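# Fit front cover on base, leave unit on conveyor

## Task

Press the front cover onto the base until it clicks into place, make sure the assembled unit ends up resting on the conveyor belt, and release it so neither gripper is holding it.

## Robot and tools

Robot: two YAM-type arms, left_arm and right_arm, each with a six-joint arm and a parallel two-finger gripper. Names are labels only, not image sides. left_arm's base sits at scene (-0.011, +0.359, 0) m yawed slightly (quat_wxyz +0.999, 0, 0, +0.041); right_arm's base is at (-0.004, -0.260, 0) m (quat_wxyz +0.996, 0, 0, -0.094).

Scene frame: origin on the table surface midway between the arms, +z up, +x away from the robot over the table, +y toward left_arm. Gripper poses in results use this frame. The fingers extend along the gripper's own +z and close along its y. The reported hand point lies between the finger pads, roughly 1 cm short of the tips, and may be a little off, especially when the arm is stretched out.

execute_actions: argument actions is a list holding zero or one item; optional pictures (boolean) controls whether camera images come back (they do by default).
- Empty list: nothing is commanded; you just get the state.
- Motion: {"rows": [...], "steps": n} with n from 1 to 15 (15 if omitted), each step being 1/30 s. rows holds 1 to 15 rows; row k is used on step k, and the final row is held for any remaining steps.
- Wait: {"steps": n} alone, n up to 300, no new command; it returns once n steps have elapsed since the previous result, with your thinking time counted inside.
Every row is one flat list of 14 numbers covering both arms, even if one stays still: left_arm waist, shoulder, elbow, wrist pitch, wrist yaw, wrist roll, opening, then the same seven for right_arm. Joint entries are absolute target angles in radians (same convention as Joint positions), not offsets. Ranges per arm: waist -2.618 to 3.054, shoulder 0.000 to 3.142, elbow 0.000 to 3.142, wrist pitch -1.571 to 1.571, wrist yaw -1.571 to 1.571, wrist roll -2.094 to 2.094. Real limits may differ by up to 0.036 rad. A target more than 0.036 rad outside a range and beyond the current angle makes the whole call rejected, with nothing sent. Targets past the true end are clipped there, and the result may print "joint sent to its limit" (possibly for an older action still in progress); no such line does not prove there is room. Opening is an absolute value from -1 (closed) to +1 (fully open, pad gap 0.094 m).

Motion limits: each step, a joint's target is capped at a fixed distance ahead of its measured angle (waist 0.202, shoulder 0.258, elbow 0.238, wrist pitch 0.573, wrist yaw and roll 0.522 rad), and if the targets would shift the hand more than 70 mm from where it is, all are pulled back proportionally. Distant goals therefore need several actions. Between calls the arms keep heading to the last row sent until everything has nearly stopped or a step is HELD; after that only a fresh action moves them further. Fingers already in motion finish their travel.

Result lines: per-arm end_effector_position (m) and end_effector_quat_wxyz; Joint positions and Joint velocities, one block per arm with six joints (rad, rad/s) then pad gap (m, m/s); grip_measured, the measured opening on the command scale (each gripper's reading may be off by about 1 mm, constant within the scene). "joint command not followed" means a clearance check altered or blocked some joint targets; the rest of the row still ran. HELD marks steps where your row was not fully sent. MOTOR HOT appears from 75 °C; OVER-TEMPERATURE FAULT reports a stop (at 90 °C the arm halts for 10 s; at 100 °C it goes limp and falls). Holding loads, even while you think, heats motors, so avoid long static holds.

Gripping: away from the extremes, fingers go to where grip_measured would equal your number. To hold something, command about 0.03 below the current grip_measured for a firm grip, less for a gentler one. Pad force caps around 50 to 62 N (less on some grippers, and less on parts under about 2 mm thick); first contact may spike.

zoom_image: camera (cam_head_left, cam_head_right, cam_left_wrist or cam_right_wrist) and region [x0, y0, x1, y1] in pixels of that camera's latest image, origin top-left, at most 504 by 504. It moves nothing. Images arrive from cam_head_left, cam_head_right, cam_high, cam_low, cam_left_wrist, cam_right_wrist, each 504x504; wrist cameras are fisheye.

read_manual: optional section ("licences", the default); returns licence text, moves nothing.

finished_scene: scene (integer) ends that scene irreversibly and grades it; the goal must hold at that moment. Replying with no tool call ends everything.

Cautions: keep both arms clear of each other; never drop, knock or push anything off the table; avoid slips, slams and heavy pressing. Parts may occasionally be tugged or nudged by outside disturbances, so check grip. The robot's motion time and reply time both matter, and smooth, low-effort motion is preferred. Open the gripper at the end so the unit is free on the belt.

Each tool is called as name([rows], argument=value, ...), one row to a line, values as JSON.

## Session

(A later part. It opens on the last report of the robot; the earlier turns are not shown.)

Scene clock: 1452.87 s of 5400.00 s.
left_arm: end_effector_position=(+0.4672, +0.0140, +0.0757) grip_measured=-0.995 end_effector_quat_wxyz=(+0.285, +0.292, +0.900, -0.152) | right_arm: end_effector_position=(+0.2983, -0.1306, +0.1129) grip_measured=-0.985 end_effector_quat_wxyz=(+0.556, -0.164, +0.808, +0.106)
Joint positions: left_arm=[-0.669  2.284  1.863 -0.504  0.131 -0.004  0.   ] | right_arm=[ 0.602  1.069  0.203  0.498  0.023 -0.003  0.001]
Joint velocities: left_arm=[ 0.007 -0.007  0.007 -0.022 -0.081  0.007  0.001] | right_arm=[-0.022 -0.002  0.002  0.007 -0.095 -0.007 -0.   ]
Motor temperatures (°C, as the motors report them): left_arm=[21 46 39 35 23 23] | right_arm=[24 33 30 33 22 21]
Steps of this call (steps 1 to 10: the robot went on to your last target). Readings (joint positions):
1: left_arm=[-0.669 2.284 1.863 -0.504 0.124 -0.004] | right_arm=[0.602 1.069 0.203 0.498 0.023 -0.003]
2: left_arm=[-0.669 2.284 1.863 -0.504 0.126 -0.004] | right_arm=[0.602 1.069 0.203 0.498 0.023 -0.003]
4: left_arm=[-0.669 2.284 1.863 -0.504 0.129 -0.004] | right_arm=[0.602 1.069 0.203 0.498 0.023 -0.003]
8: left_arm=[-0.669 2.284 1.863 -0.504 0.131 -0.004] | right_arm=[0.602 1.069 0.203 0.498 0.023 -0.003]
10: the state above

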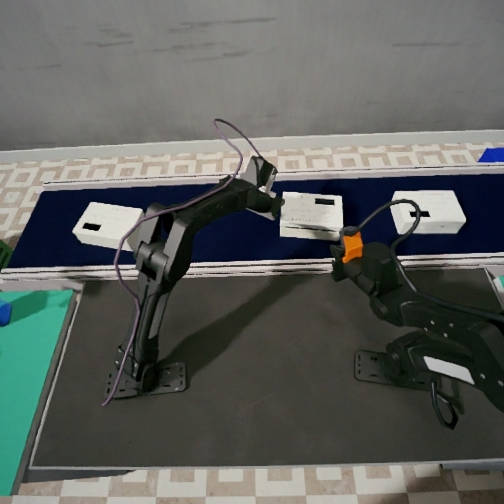

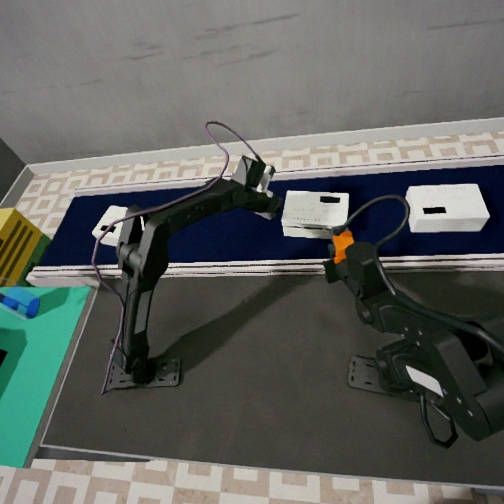

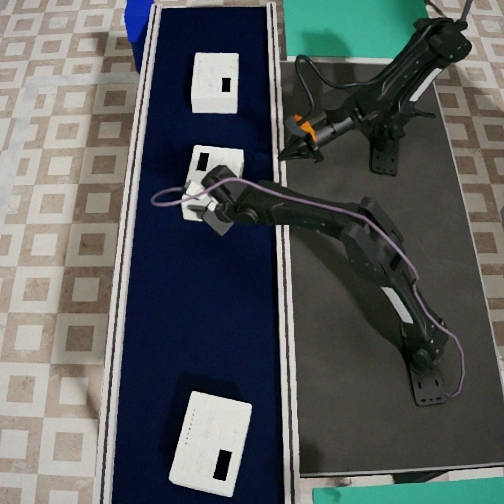

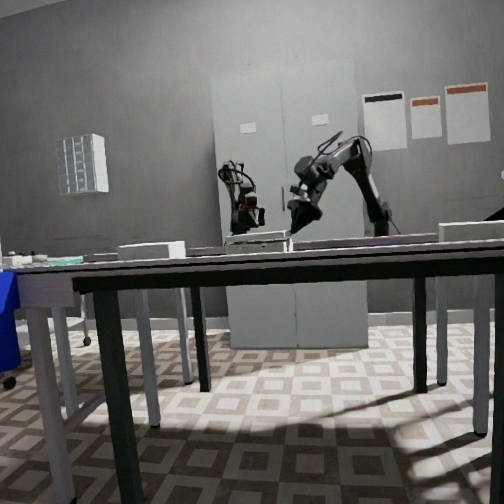

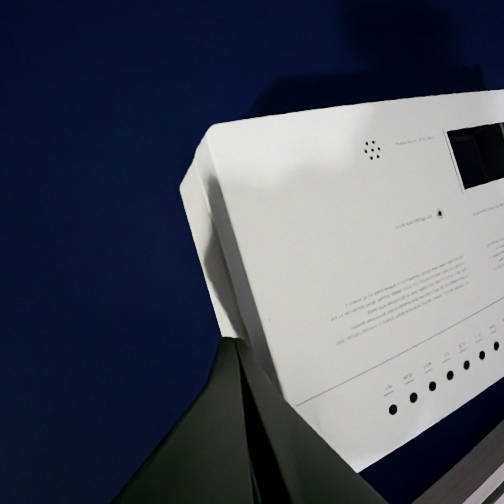

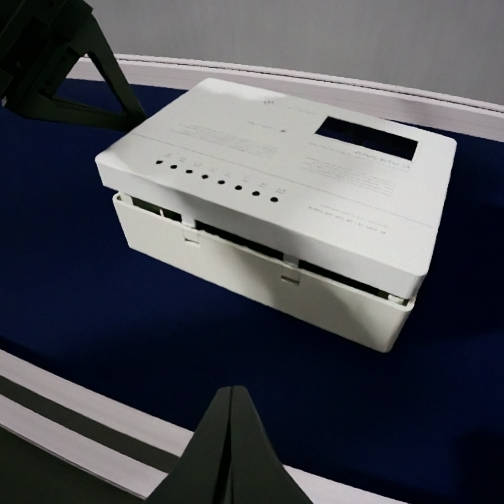

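execute_actions([
  {"rows": [[-0.665,2.28,1.88,-0.49,0.145,0,-1,0.602,1.05,0.21,0.51,0.02,0,-1],[-0.665,2.285,1.88,-0.48,0.15,0,-1,0.602,1.05,0.21,0.51,0.02,0,-1],[-0.665,2.29,1.88,-0.47,0.155,0,-1,0.602,1.05,0.21,0.51,0.02,0,-1],[-0.665,2.295,1.88,-0.46,0.16,0,-1,0.602,1.05,0.21,0.51,0.02,0,-1],[-0.665,2.298,1.88,-0.455,0.165,0,-1,0.602,1.05,0.21,0.51,0.02,0,-1]],"steps":15},
], pictures=false)

execute_actions([
  {"steps":10},
])

zoom_image(camera="cam_low", region=[240,200,330,260])

Scene clock: 1462.53 s of 5400.00 s.
left_arm: end_effector_position=(+0.4703, +0.0080, +0.0751) grip_measured=-0.995 end_effector_quat_wxyz=(+0.293, +0.294, +0.895, -0.163) | right_arm: end_effector_position=(+0.2983, -0.1306, +0.1129) grip_measured=-0.985 end_effector_quat_wxyz=(+0.556, -0.164, +0.808, +0.106)
Joint positions: left_arm=[-0.669  2.294  1.863 -0.47   0.15  -0.004  0.   ] | right_arm=[ 0.602  1.069  0.203  0.498  0.023 -0.003  0.001]
Joint velocities: left_arm=[ 0.002 -0.012 -0.012 -0.007  0.007  0.007 -0.   ] | right_arm=[-0.012 -0.007 -0.002  0.037 -0.051 -0.051 -0.   ]
Motor temperatures (°C, as the motors report them): left_arm=[21 47 40 35 23 23] | right_arm=[24 33 30 34 22 21]
Steps of this call (steps 1 to 30: the robot went on to your last target; steps 31 to 90: nothing new was sent; then 6.17 s passed at rest; steps 91 to 105: all 15 steps of this action). Readings (joint positions):
91: left_arm=[-0.669 2.284 1.863 -0.504 0.133 -0.004] | right_arm=[0.602 1.069 0.203 0.498 0.023 -0.003]
92: left_arm=[-0.669 2.284 1.863 -0.502 0.135 -0.004] | right_arm=[0.602 1.069 0.203 0.498 0.023 -0.003]
94: left_arm=[-0.669 2.284 1.863 -0.493 0.140 -0.004] | right_arm=[0.602 1.069 0.203 0.498 0.023 -0.003]
98: left_arm=[-0.669 2.290 1.863 -0.473 0.150 -0.004] | right_arm=[0.602 1.069 0.203 0.498 0.023 -0.003]
105: the state above

Scene clock: 1462.87 s of 5400.00 s.
left_arm: end_effector_position=(+0.4703, +0.0080, +0.0751) grip_measured=-0.995 end_effector_quat_wxyz=(+0.293, +0.294, +0.895, -0.163) | right_arm: end_effector_position=(+0.2983, -0.1306, +0.1129) grip_measured=-0.985 end_effector_quat_wxyz=(+0.556, -0.164, +0.808, +0.106)
Joint positions: left_arm=[-0.669  2.294  1.863 -0.47   0.15  -0.004  0.   ] | right_arm=[ 0.602  1.069  0.203  0.498  0.023 -0.003  0.001]
Joint velocities: left_arm=[-0.012 -0.012 -0.012 -0.007  0.037 -0.037 -0.001] | right_arm=[-0.022 -0.012 -0.017  0.095 -0.007 -0.007 -0.   ]
Motor temperatures (°C, as the motors report them): left_arm=[21 47 40 35 23 23] | right_arm=[24 33 30 34 22 21]
Steps of this call (steps 1 to 10: the robot went on to your last target). Readings (joint positions):
1: left_arm=[-0.669 2.294 1.863 -0.470 0.150 -0.004] | right_arm=[0.602 1.069 0.203 0.498 0.023 -0.003]
2: left_arm=[-0.669 2.294 1.863 -0.470 0.150 -0.004] | right_arm=[0.602 1.069 0.203 0.498 0.023 -0.003]
4: left_arm=[-0.669 2.294 1.863 -0.470 0.150 -0.004] | right_arm=[0.602 1.069 0.203 0.498 0.023 -0.003]
8: left_arm=[-0.669 2.294 1.863 -0.470 0.150 -0.004] | right_arm=[0.602 1.069 0.203 0.498 0.023 -0.003]
10: the state above

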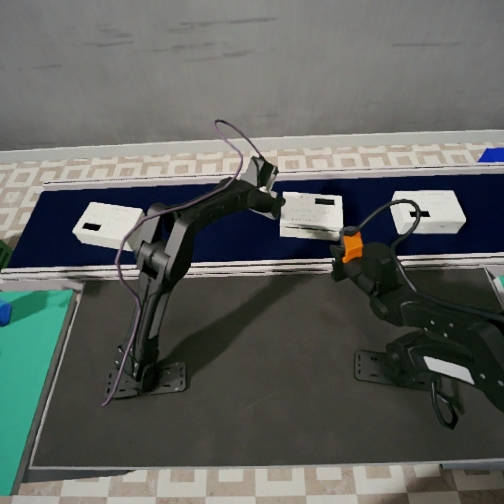

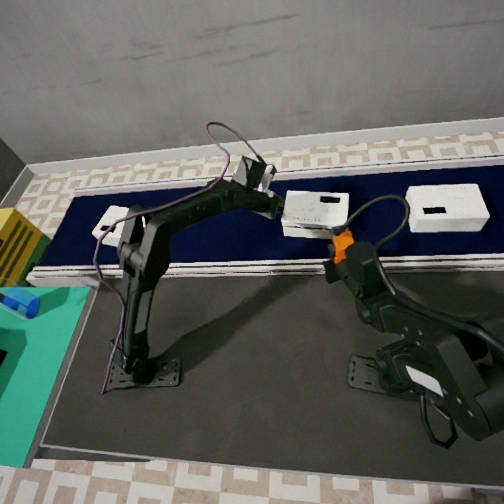

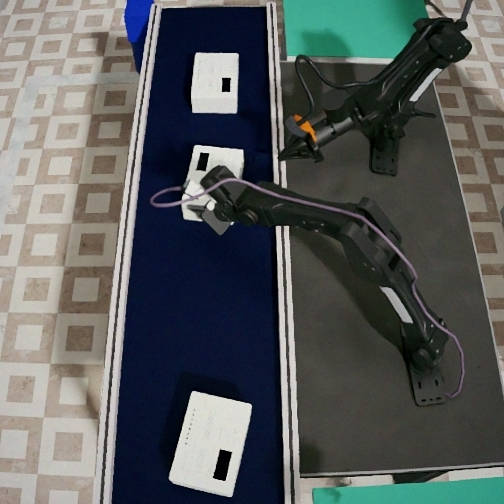

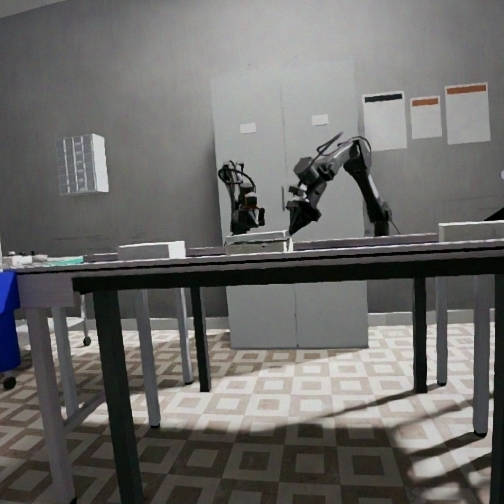

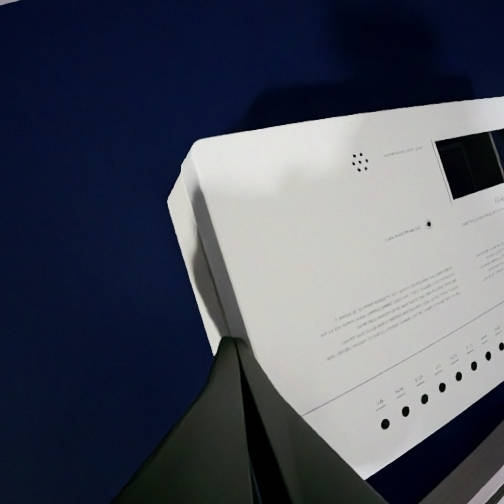

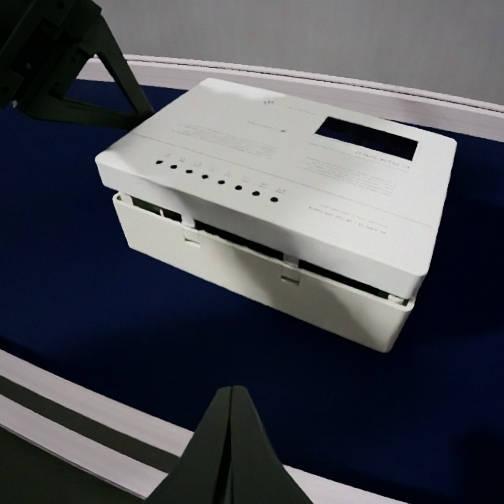

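Region (240, 200, 330, 260) of cam_low's 504x504 image, scaled by 5.600, with more detail than that image has.

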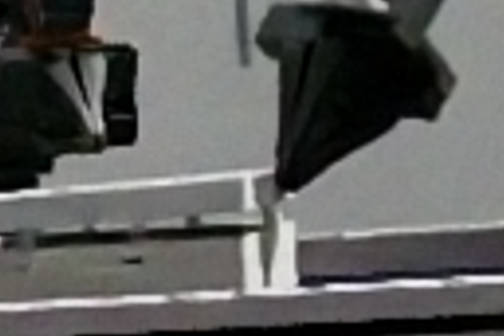

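execute_actions([
  {"rows": [[-0.665,2.292,1.88,-0.455,0.17,0,-1,0.602,1.05,0.21,0.51,0.02,0,-1],[-0.665,2.292,1.88,-0.452,0.174,0,-1,0.602,1.05,0.21,0.51,0.02,0,-1],[-0.665,2.292,1.88,-0.45,0.178,0,-1,0.602,1.05,0.21,0.51,0.02,0,-1],[-0.665,2.292,1.88,-0.447,0.182,0,-1,0.602,1.05,0.21,0.51,0.02,0,-1],[-0.665,2.292,1.88,-0.445,0.186,0,-1,0.602,1.05,0.21,0.51,0.02,0,-1],[-0.665,2.292,1.88,-0.445,0.19,0,-1,0.602,1.05,0.21,0.51,0.02,0,-1]],"steps":15},
])

zoom_image(camera="cam_right_wrist", region=[80,100,330,300])

Scene clock: 1471.73 s of 5400.00 s.
left_arm: end_effector_position=(+0.4696, +0.0051, +0.0765) grip_measured=-0.995 end_effector_quat_wxyz=(+0.293, +0.296, +0.893, -0.171) | right_arm: end_effector_position=(+0.2983, -0.1306, +0.1129) grip_measured=-0.985 end_effector_quat_wxyz=(+0.556, -0.164, +0.808, +0.106)
Joint positions: left_arm=[-0.669  2.294  1.863 -0.463  0.166 -0.004  0.   ] | right_arm=[ 0.602  1.069  0.203  0.498  0.023 -0.003  0.001]
Joint velocities: left_arm=[ 0.002 -0.002 -0.012 -0.154 -0.007 -0.037 -0.   ] | right_arm=[-0.017  0.007 -0.017  0.022 -0.066 -0.022 -0.   ]
Motor temperatures (°C, as the motors report them): left_arm=[21 47 40 35 23 23] | right_arm=[24 33 30 34 22 21]
Steps of this call (steps 1 to 15: the robot went on to your last target; steps 16 to 90: nothing new was sent; then 5.37 s passed at rest; steps 91 to 105: all 15 steps of this action). Readings (joint positions):
91: left_arm=[-0.669 2.294 1.863 -0.470 0.150 -0.004] | right_arm=[0.602 1.069 0.203 0.498 0.023 -0.003]
92: left_arm=[-0.669 2.294 1.863 -0.470 0.150 -0.004] | right_arm=[0.602 1.069 0.203 0.498 0.023 -0.003]
94: left_arm=[-0.669 2.294 1.863 -0.469 0.153 -0.004] | right_arm=[0.602 1.069 0.203 0.498 0.023 -0.003]
98: left_arm=[-0.669 2.294 1.863 -0.463 0.164 -0.004] | right_arm=[0.602 1.069 0.203 0.498 0.023 -0.003]
105: the state above

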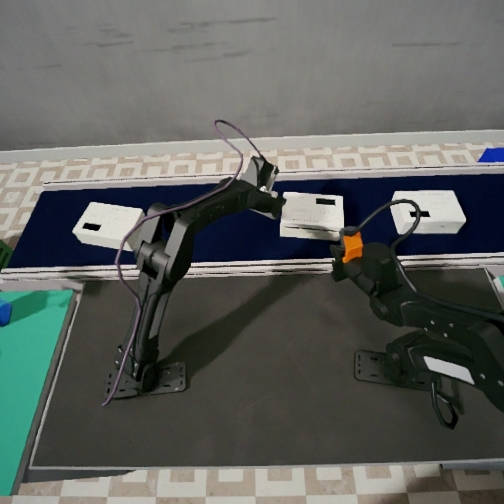

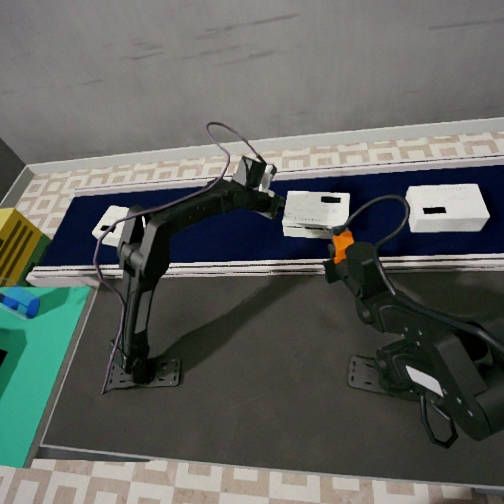

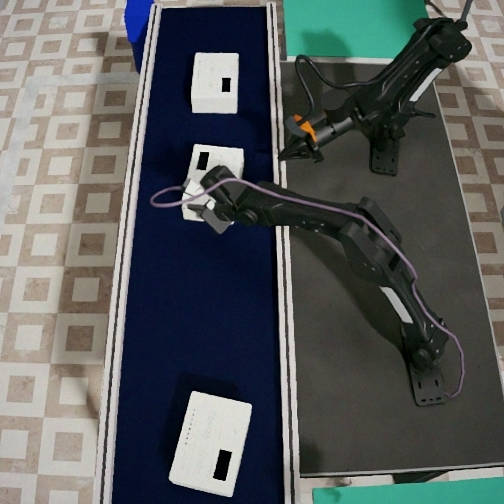

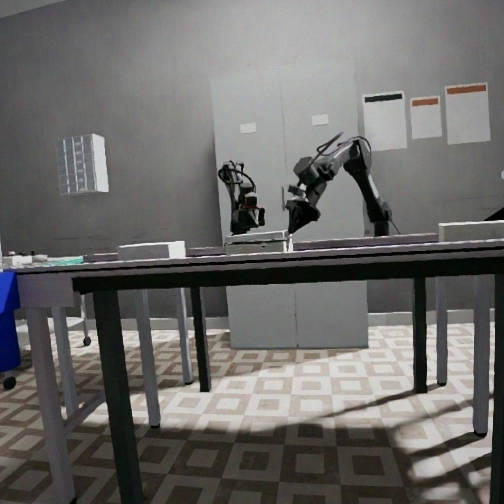

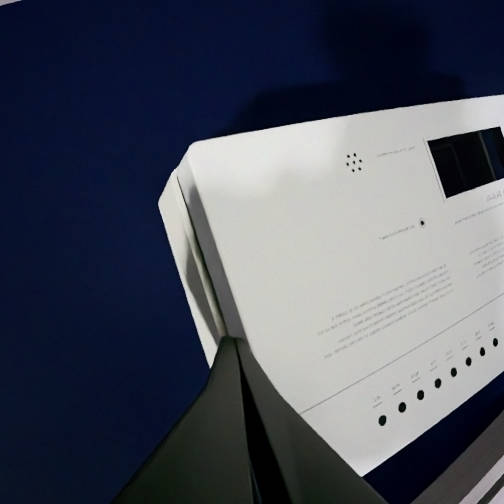

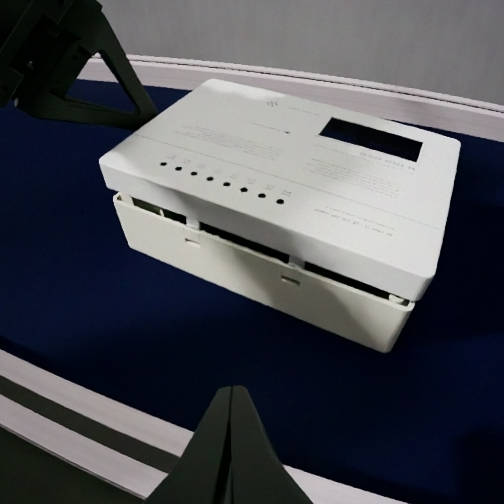

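Region (80, 100, 330, 300) of cam_right_wrist's 504x504 image, scaled by 2.016, with more detail than that image has; it fills the top 403 rows of this view, and the rest is white.

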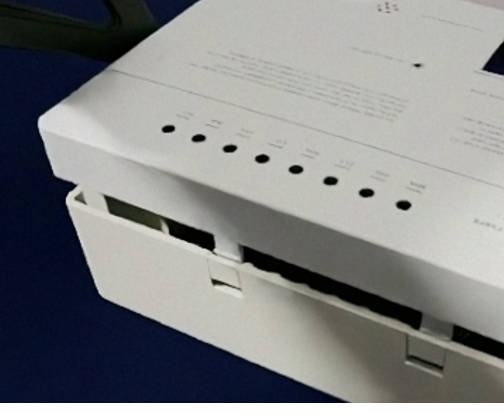

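execute_actions([
  {"rows": [[-0.665,2.292,1.88,-0.46,0.16,0,-1,0.602,1.05,0.21,0.51,0.02,0,-1],[-0.665,2.292,1.88,-0.465,0.14,0,-1,0.602,1.05,0.21,0.51,0.02,0,-1],[-0.665,2.292,1.88,-0.47,0.12,0,-1,0.602,1.05,0.21,0.51,0.02,0,-1],[-0.665,2.292,1.88,-0.47,0.10,0,-1,0.602,1.05,0.21,0.51,0.02,0,-1],[-0.665,2.292,1.88,-0.47,0.08,0,-1,0.602,1.05,0.21,0.51,0.02,0,-1]],"steps":15},
])

zoom_image(camera="cam_right_wrist", region=[80,140,450,360])

zoom_image(camera="cam_low", region=[220,222,300,258])

Scene clock: 1481.53 s of 5400.00 s.
left_arm: end_effector_position=(+0.4779, +0.0154, +0.0752) grip_measured=-0.995 end_effector_quat_wxyz=(+0.305, +0.285, +0.898, -0.138) | right_arm: end_effector_position=(+0.2983, -0.1306, +0.1129) grip_measured=-0.985 end_effector_quat_wxyz=(+0.556, -0.164, +0.808, +0.106)
Joint positions: left_arm=[-0.669  2.294  1.863 -0.463  0.091 -0.004  0.   ] | right_arm=[ 0.602  1.069  0.203  0.498  0.023 -0.003  0.001]
Joint velocities: left_arm=[ 0.002 -0.002  0.007  0.051 -0.022 -0.11  -0.   ] | right_arm=[-0.022 -0.022  0.007  0.037  0.037  0.037  0.001]
Motor temperatures (°C, as the motors report them): left_arm=[21 48 40 36 23 23] | right_arm=[24 33 30 34 22 21]
Steps of this call (steps 1 to 15: the robot went on to your last target; steps 16 to 90: nothing new was sent; then 6.30 s passed at rest; steps 91 to 105: all 15 steps of this action). Readings (joint positions):
91: left_arm=[-0.669 2.294 1.863 -0.463 0.165 -0.004] | right_arm=[0.602 1.069 0.203 0.498 0.023 -0.003]
92: left_arm=[-0.669 2.294 1.863 -0.463 0.162 -0.004] | right_arm=[0.602 1.069 0.203 0.498 0.023 -0.003]
94: left_arm=[-0.669 2.294 1.863 -0.463 0.148 -0.004] | right_arm=[0.602 1.069 0.203 0.498 0.023 -0.003]
98: left_arm=[-0.669 2.294 1.863 -0.463 0.111 -0.004] | right_arm=[0.602 1.069 0.203 0.498 0.023 -0.003]
105: the state above

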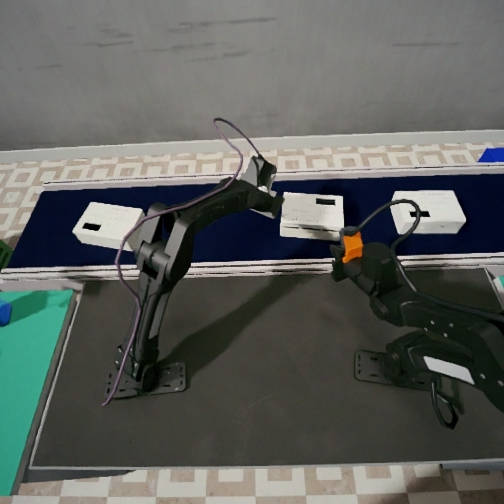

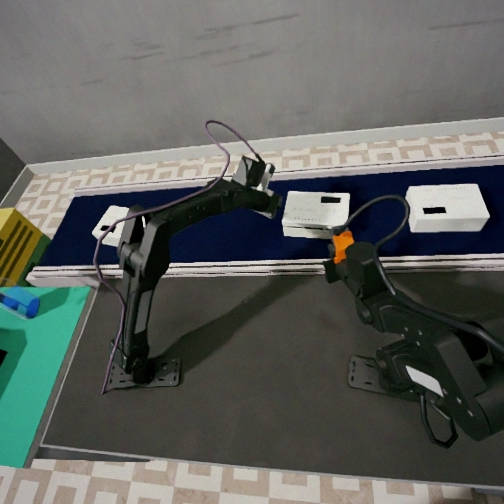

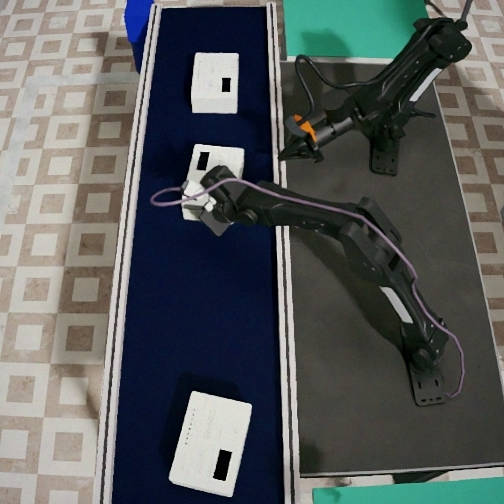

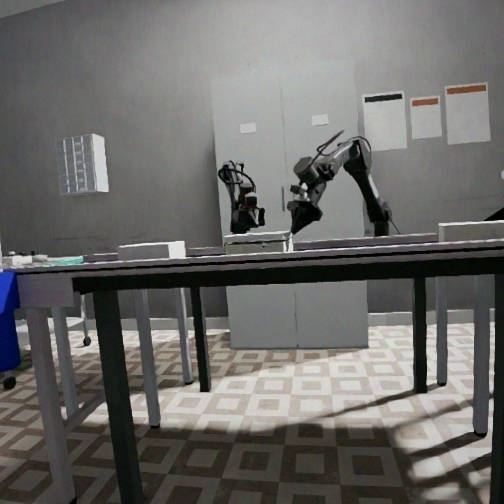

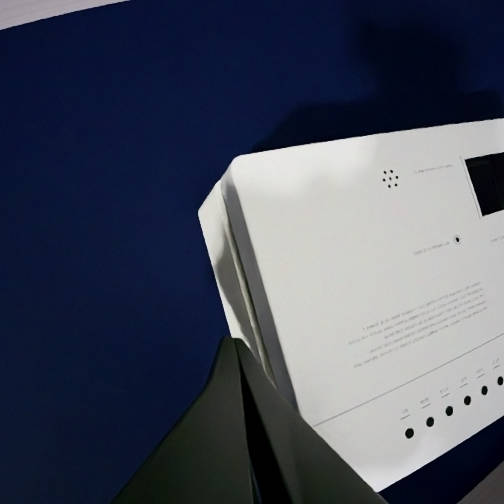

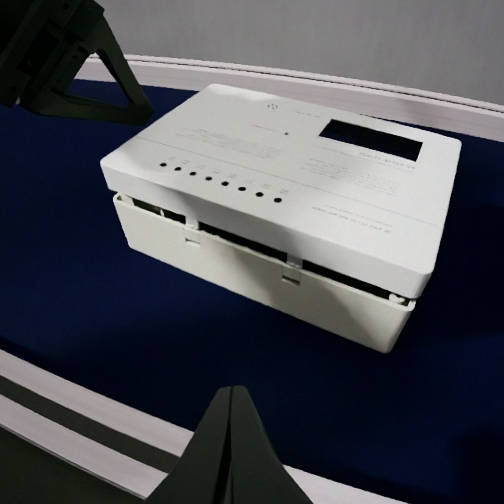

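Region (80, 140, 450, 360) of cam_right_wrist's 504x504 image, scaled by 1.362, with more detail than that image has; it fills the top 300 rows of this view, and the rest is white.

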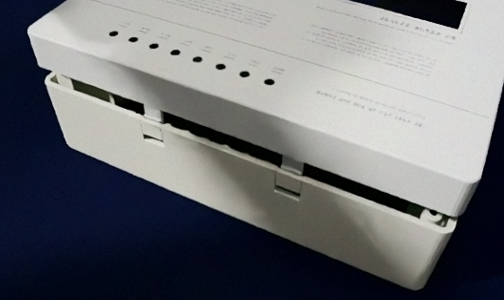

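Region (220, 222, 300, 258) of cam_low's 504x504 image, scaled by 6.300, with more detail than that image has; it fills the top 227 rows of this view, and the rest is white.

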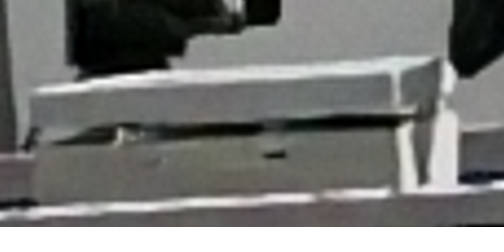

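execute_actions([
  {"rows": [[-0.66,2.25,1.88,-0.47,0.06,0,-1,0.60,1.09,0.27,0.45,0.02,0,-1],[-0.65,2.2,1.86,-0.48,0.05,0,-1,0.60,1.12,0.33,0.40,0.02,0,-1],[-0.63,2.15,1.83,-0.48,0.04,0,-1,0.595,1.16,0.39,0.35,0.02,0,-1],[-0.61,2.1,1.79,-0.49,0.03,0,-1,0.595,1.19,0.45,0.30,0.02,0,-1],[-0.59,2.05,1.75,-0.49,0.02,0,-1,0.59,1.22,0.51,0.25,0.02,0,-1],[-0.57,2.0,1.71,-0.5,0.01,0,-1,0.59,1.26,0.56,0.20,0.01,0,-1],[-0.55,1.95,1.67,-0.5,0,0,-1,0.59,1.29,0.62,0.15,0.01,0,-1],[-0.52,1.9,1.63,-0.51,0,0,-1,0.585,1.32,0.67,0.10,0.01,0,-1],[-0.5,1.85,1.59,-0.51,0,0,-1,0.585,1.36,0.73,0.05,0,0,-1],[-0.48,1.8,1.55,-0.52,0,0,-1,0.58,1.39,0.78,0.0,0,0,-1],[-0.45,1.75,1.5,-0.52,0,0,-1,0.58,1.42,0.84,-0.05,0,0,-1],[-0.43,1.7,1.46,-0.53,0,0,-1,0.58,1.46,0.89,-0.10,0,0,-1],[-0.41,1.65,1.42,-0.53,0,0,-1,0.575,1.49,0.95,-0.15,0,0,-1],[-0.38,1.6,1.37,-0.54,0,0,-1,0.575,1.52,1.0,-0.20,0,0,-1],[-0.36,1.55,1.33,-0.54,0,0,-1,0.57,1.55,1.06,-0.26,0,0,-1]],"steps":15},
], pictures=false)

execute_actions([
  {"rows": [[-0.34,1.5,1.28,-0.55,0,0,-1,0.57,1.58,1.11,-0.31,0,0,-1],[-0.31,1.45,1.23,-0.55,0,0,-1,0.57,1.61,1.17,-0.36,0,0,-1],[-0.29,1.4,1.18,-0.56,0,0,-1,0.565,1.65,1.22,-0.41,0,0,-1],[-0.26,1.35,1.13,-0.56,0,0,-1,0.565,1.68,1.28,-0.46,0,0,-1],[-0.24,1.3,1.08,-0.57,0,0,-1,0.565,1.71,1.33,-0.51,0,0,-1],[-0.22,1.25,1.03,-0.57,0,0,-1,0.56,1.75,1.39,-0.56,0,0,-1],[-0.19,1.2,0.98,-0.58,0,0,-1,0.56,1.78,1.44,-0.62,0,0,-1],[-0.17,1.15,0.93,-0.58,0,0,-1,0.56,1.81,1.5,-0.67,0,0,-1],[-0.14,1.1,0.88,-0.59,0,0,-1,0.555,1.85,1.55,-0.72,0,0,-1],[-0.12,1.05,0.83,-0.59,0,0,-1,0.555,1.88,1.61,-0.77,0,0,-1],[-0.1,1.0,0.78,-0.6,0,0,-1,0.555,1.91,1.66,-0.82,0,0,-1],[-0.07,0.95,0.73,-0.6,0,0,-1,0.55,1.94,1.71,-0.87,0,0,-1],[-0.05,0.9,0.68,-0.61,0,0,-1,0.55,1.97,1.76,-0.92,0,0,-1],[-0.02,0.85,0.64,-0.61,0,0,-1,0.55,2.0,1.8,-0.98,0,0,-1],[0,0.8,0.6,-0.62,0,0,-1,0.55,2.02,1.84,-1.04,0,0,-1]],"steps":15},
], pictures=false)

execute_actions([
  {"steps":30},
])

Scene clock: 1506.63 s of 5400.00 s.
left_arm: end_effector_position=(+0.4452, +0.2069, +0.2242) grip_measured=-0.995 end_effector_quat_wxyz=(+0.410, +0.145, +0.898, -0.074) | right_arm: end_effector_position=(+0.4096, -0.0882, +0.1748) grip_measured=-0.985 end_effector_quat_wxyz=(+0.474, -0.171, +0.859, +0.089)
Joint positions: left_arm=[-0.4    1.65   1.429 -0.491  0.016 -0.004  0.   ] | right_arm=[ 0.584  1.484  0.946 -0.026  0.011 -0.003  0.001]
Joint velocities: left_arm=[ 0.921 -1.736 -1.326 -0.168 -0.212 -0.007 -0.001] | right_arm=[-0.046  0.965  1.56  -1.531 -0.007 -0.051  0.001]
Motor temperatures (°C, as the motors report them): left_arm=[21 49 40 35 23 23] | right_arm=[24 32 30 34 22 21]
Steps of this call (steps 1 to 15: the robot went on to your last target; steps 16 to 90: nothing new was sent; then 21.60 s passed at rest; steps 91 to 105: all 15 steps of this action). Readings (joint positions):
91: left_arm=[-0.669 2.293 1.863 -0.463 0.084 -0.004] | right_arm=[0.602 1.069 0.209 0.489 0.023 -0.003]
92: left_arm=[-0.668 2.287 1.862 -0.466 0.079 -0.004] | right_arm=[0.602 1.076 0.227 0.466 0.023 -0.003]
94: left_arm=[-0.661 2.243 1.831 -0.472 0.070 -0.004] | right_arm=[0.602 1.124 0.310 0.403 0.023 -0.003]
98: left_arm=[-0.608 2.069 1.720 -0.484 0.049 -0.004] | right_arm=[0.598 1.257 0.554 0.272 0.021 -0.003]
105: the state above

Scene clock: 1507.13 s of 5400.00 s.
left_arm: end_effector_position=(+0.2695, +0.3696, +0.1521) grip_measured=-0.995 end_effector_quat_wxyz=(+0.375, -0.018, +0.927, +0.006) | right_arm: end_effector_position=(+0.4683, -0.0775, +0.1560) grip_measured=-0.985 end_effector_quat_wxyz=(+0.273, -0.177, +0.944, +0.047)
Joint positions: left_arm=[-0.047  0.901  0.682 -0.583  0.    -0.004  0.   ] | right_arm=[ 0.558  1.97   1.747 -0.787  0.008 -0.003  0.001]
Joint velocities: left_arm=[ 0.676 -1.438 -1.297 -0.227 -0.125  0.051 -0.   ] | right_arm=[-0.046  0.799  1.277 -1.473  0.007 -0.007  0.001]
Motor temperatures (°C, as the motors report them): left_arm=[21 49 40 35 23 23] | right_arm=[24 32 30 34 22 21]
Steps of this call (steps 1 to 15: all 15 steps of this action). Readings (joint positions):
1: left_arm=[-0.370 1.592 1.384 -0.495 0.011 -0.004] | right_arm=[0.582 1.517 1.000 -0.077 0.010 -0.003]
2: left_arm=[-0.344 1.537 1.337 -0.497 0.007 -0.004] | right_arm=[0.580 1.550 1.053 -0.128 0.010 -0.003]
4: left_arm=[-0.301 1.434 1.240 -0.504 0.004 -0.004] | right_arm=[0.575 1.615 1.162 -0.231 0.010 -0.003]
8: left_arm=[-0.216 1.247 1.031 -0.530 0.003 -0.004] | right_arm=[0.569 1.748 1.383 -0.434 0.009 -0.003]
15: the state above

Scene clock: 1508.13 s of 5400.00 s.
left_arm: end_effector_position=(+0.2459, +0.3788, +0.1343) grip_measured=-0.995 end_effector_quat_wxyz=(+0.360, -0.036, +0.932, +0.013) | right_arm: end_effector_position=(+0.4317, -0.0926, +0.1289) grip_measured=-0.985 end_effector_quat_wxyz=(+0.163, -0.181, +0.969, +0.026)
Joint positions: left_arm=[-0.01   0.815  0.605 -0.625 -0.002 -0.004  0.   ] | right_arm=[ 0.556  2.02   1.809 -1.029  0.008 -0.003  0.001]
Joint velocities: left_arm=[ 0.002  0.002  0.007  0.051  0.007 -0.037  0.   ] | right_arm=[-0.012 -0.002  0.007  0.007  0.007 -0.037  0.   ]
Motor temperatures (°C, as the motors report them): left_arm=[21 48 40 35 23 23] | right_arm=[24 32 30 34 22 21]
Steps of this call (steps 1 to 30: the robot went on to your last target). Readings (joint positions):
1: left_arm=[-0.027 0.858 0.645 -0.596 -0.001 -0.004] | right_arm=[0.557 1.992 1.781 -0.829 0.008 -0.003]
2: left_arm=[-0.016 0.830 0.622 -0.612 -0.002 -0.004] | right_arm=[0.556 2.006 1.799 -0.862 0.008 -0.003]
4: left_arm=[-0.010 0.815 0.606 -0.626 -0.002 -0.004] | right_arm=[0.556 2.017 1.809 -0.918 0.008 -0.003]
8: left_arm=[-0.010 0.815 0.605 -0.625 -0.002 -0.004] | right_arm=[0.556 2.020 1.809 -0.990 0.008 -0.003]
30: the state above
All arms were judged still, so your last target was given up. Only a new action makes them travel on or press farther. Fingers that are still opening or closing keep moving.

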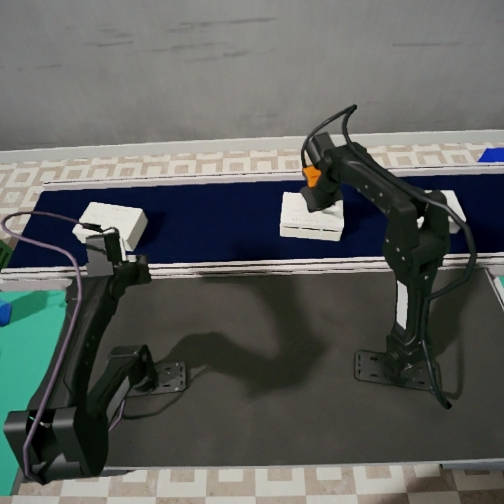

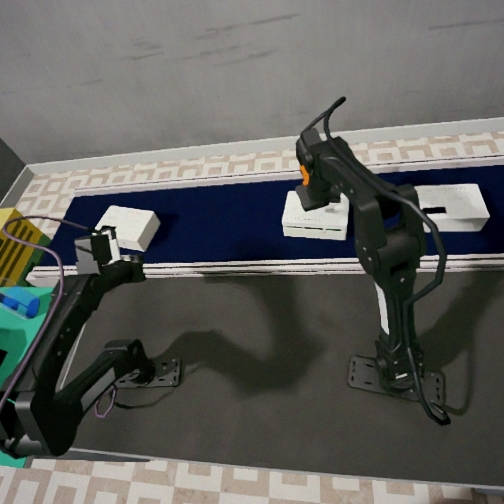

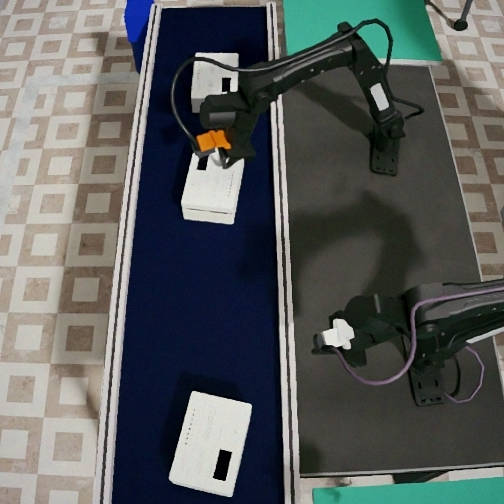

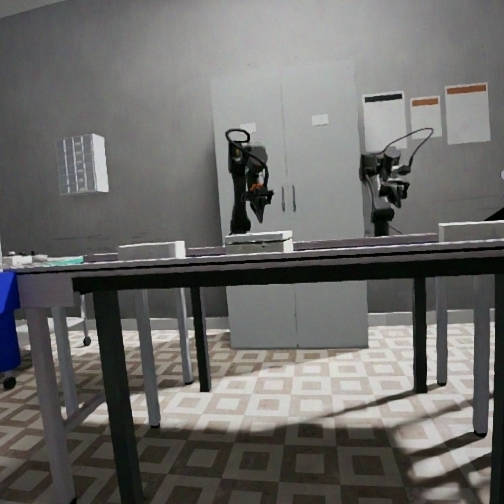

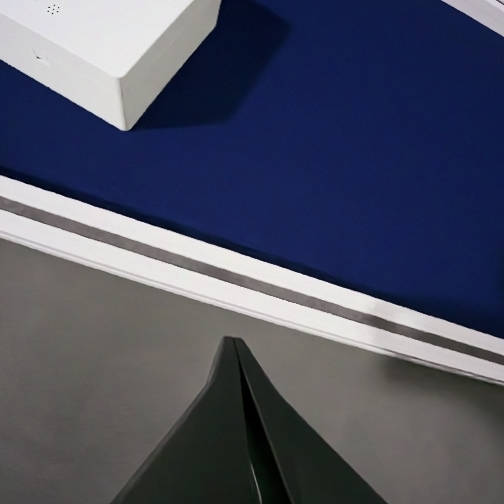

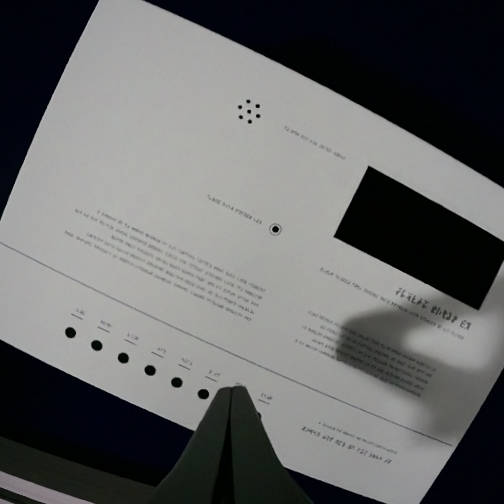

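execute_actions([
  {"rows": [[0,0.8,0.6,-0.62,0,0,-1,0.553,2.03,1.82,-1.02,0,0,-1],[0,0.8,0.6,-0.62,0,0,-1,0.553,2.04,1.82,-1.01,0,0,-1],[0,0.8,0.6,-0.62,0,0,-1,0.553,2.048,1.82,-1.0,0,0,-1],[0,0.8,0.6,-0.62,0,0,-1,0.553,2.056,1.82,-0.99,0,0,-1],[0,0.8,0.6,-0.62,0,0,-1,0.553,2.063,1.82,-0.98,0,0,-1],[0,0.8,0.6,-0.62,0,0,-1,0.553,2.07,1.82,-0.97,0,0,-1],[0,0.8,0.6,-0.62,0,0,-1,0.553,2.076,1.82,-0.965,0,0,-1],[0,0.8,0.6,-0.62,0,0,-1,0.553,2.082,1.82,-0.965,0,0,-1],[0,0.8,0.6,-0.62,0,0,-1,0.553,2.087,1.82,-0.965,0,0,-1]],"steps":15},
], pictures=false)

execute_actions([
  {"rows": [[0,0.8,0.6,-0.62,0,0,-1,0.553,2.092,1.815,-0.97,0,0,-1],[0,0.8,0.6,-0.62,0,0,-1,0.553,2.097,1.812,-0.972,0,0,-1],[0,0.8,0.6,-0.62,0,0,-1,0.553,2.102,1.81,-0.975,0,0,-1],[0,0.8,0.6,-0.62,0,0,-1,0.553,2.108,1.807,-0.978,0,0,-1],[0,0.8,0.6,-0.62,0,0,-1,0.553,2.114,1.804,-0.98,0,0,-1],[0,0.8,0.6,-0.62,0,0,-1,0.553,2.12,1.80,-0.983,0,0,-1],[0,0.8,0.6,-0.62,0,0,-1,0.553,2.127,1.797,-0.986,0,0,-1],[0,0.8,0.6,-0.62,0,0,-1,0.553,2.134,1.794,-0.99,0,0,-1],[0,0.8,0.6,-0.62,0,0,-1,0.553,2.141,1.79,-0.993,0,0,-1],[0,0.8,0.6,-0.62,0,0,-1,0.553,2.148,1.787,-0.996,0,0,-1],[0,0.8,0.6,-0.62,0,0,-1,0.553,2.155,1.784,-1.0,0,0,-1]],"steps":15},
])

zoom_image(camera="cam_low", region=[220,222,300,258])

zoom_image(camera="cam_head_left", region=[272,185,352,245])

Scene clock: 1526.83 s of 5400.00 s.
left_arm: end_effector_position=(+0.2459, +0.3788, +0.1343) grip_measured=-0.995 end_effector_quat_wxyz=(+0.360, -0.036, +0.932, +0.013) | right_arm: end_effector_position=(+0.4413, -0.0889, +0.1000) grip_measured=-0.985 end_effector_quat_wxyz=(+0.150, -0.182, +0.972, +0.023)
Joint positions: left_arm=[-0.01   0.815  0.605 -0.625 -0.002 -0.004  0.   ] | right_arm=[ 0.556  2.091  1.809 -0.984  0.008 -0.003  0.001]
Joint velocities: left_arm=[-0.002 -0.007 -0.012 -0.007  0.051 -0.051 -0.   ] | right_arm=[ 0.002 -0.007  0.007  0.007 -0.11   0.066  0.   ]
Motor temperatures (°C, as the motors report them): left_arm=[21 40 38 35 23 23] | right_arm=[24 36 31 32 22 21]
Steps of this call (steps 1 to 90: nothing new was sent; then 15.20 s passed at rest; steps 91 to 105: all 15 steps of this action). Readings (joint positions):
91: left_arm=[-0.010 0.815 0.605 -0.625 -0.002 -0.004] | right_arm=[0.556 2.020 1.809 -1.029 0.008 -0.003]
92: left_arm=[-0.010 0.815 0.605 -0.625 -0.002 -0.004] | right_arm=[0.556 2.020 1.809 -1.029 0.008 -0.003]
94: left_arm=[-0.010 0.815 0.605 -0.625 -0.002 -0.004] | right_arm=[0.556 2.026 1.809 -1.022 0.008 -0.003]
98: left_arm=[-0.010 0.815 0.605 -0.625 -0.002 -0.004] | right_arm=[0.556 2.055 1.809 -0.997 0.008 -0.003]
105: the state above

Scene clock: 1527.33 s of 5400.00 s.
left_arm: end_effector_position=(+0.2459, +0.3788, +0.1343) grip_measured=-0.995 end_effector_quat_wxyz=(+0.360, -0.036, +0.932, +0.013) | right_arm: end_effector_position=(+0.4415, -0.0886, +0.0967) grip_measured=-0.985 end_effector_quat_wxyz=(+0.147, -0.182, +0.972, +0.023)
Joint positions: left_arm=[-0.01   0.815  0.605 -0.625 -0.002 -0.004  0.   ] | right_arm=[ 0.556  2.098  1.809 -0.982  0.007 -0.003  0.001]
Joint velocities: left_arm=[-0.002 -0.007 -0.007  0.066  0.022  0.022 -0.001] | right_arm=[ 0.002 -0.017 -0.012  0.051  0.022  0.037  0.   ]
Motor temperatures (°C, as the motors report them): left_arm=[21 39 38 35 23 23] | right_arm=[24 36 31 32 22 21]
Steps of this call (steps 1 to 15: all 15 steps of this action). Readings (joint positions):
1: left_arm=[-0.010 0.815 0.605 -0.625 -0.002 -0.004] | right_arm=[0.556 2.091 1.809 -0.983 0.008 -0.003]
2: left_arm=[-0.010 0.815 0.605 -0.625 -0.002 -0.004] | right_arm=[0.556 2.091 1.809 -0.982 0.008 -0.003]
4: left_arm=[-0.010 0.815 0.605 -0.625 -0.002 -0.004] | right_arm=[0.556 2.092 1.809 -0.982 0.008 -0.003]
8: left_arm=[-0.010 0.815 0.605 -0.625 -0.002 -0.004] | right_arm=[0.556 2.095 1.809 -0.982 0.008 -0.003]
15: the state above

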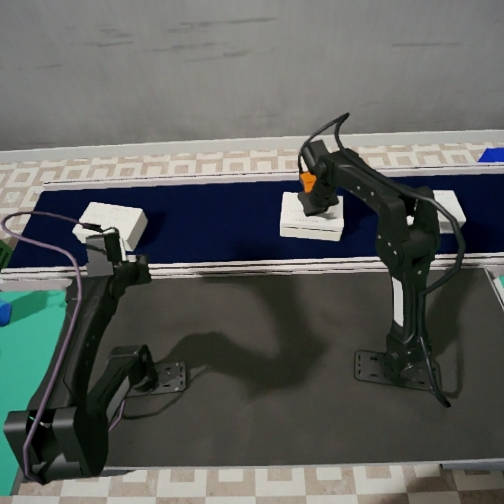

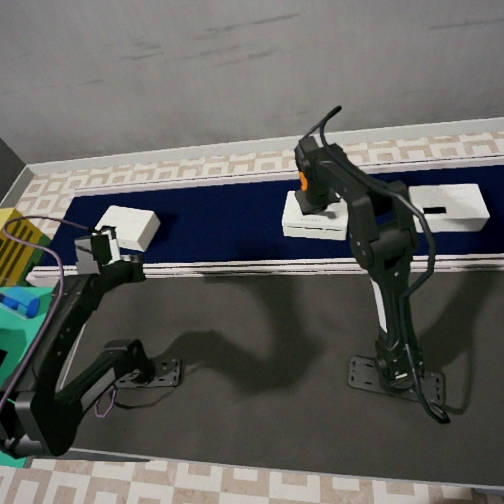

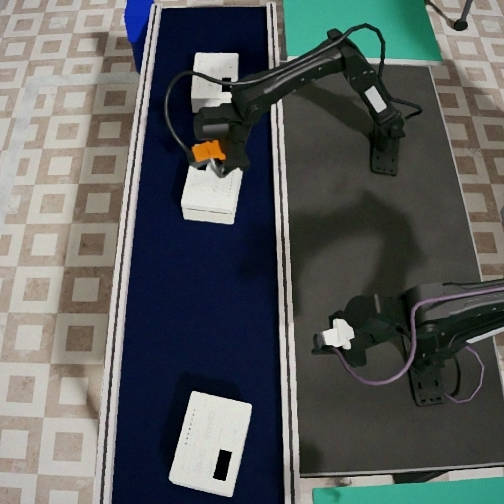

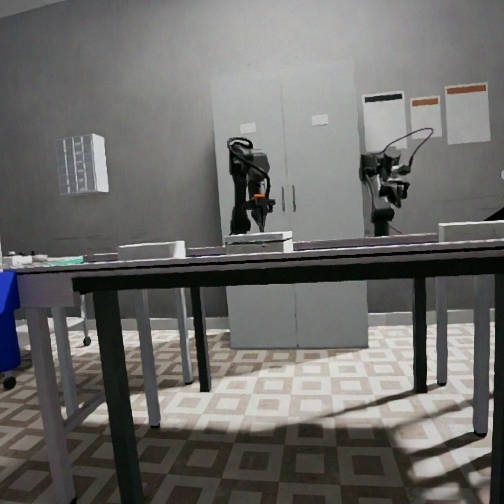

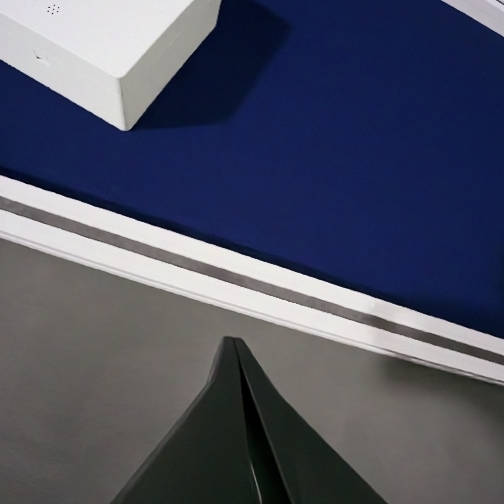

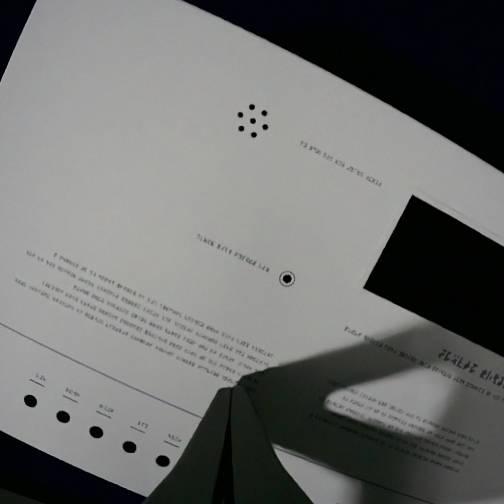

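Region (220, 222, 300, 258) of cam_low's 504x504 image, scaled by 6.300, with more detail than that image has; it fills the top 227 rows of this view, and the rest is white.

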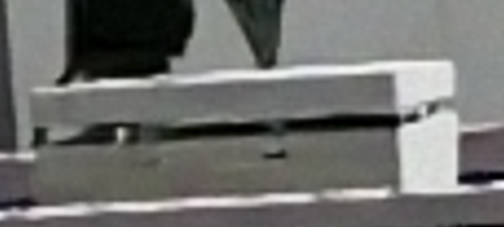

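Region (272, 185, 352, 245) of cam_head_left's 504x504 image, scaled by 6.300, with more detail than that image has; it fills the top 378 rows of this view, and the rest is white.

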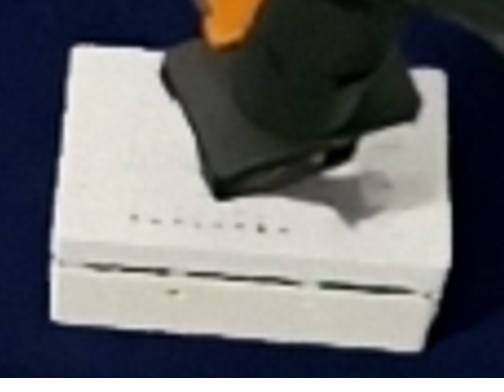

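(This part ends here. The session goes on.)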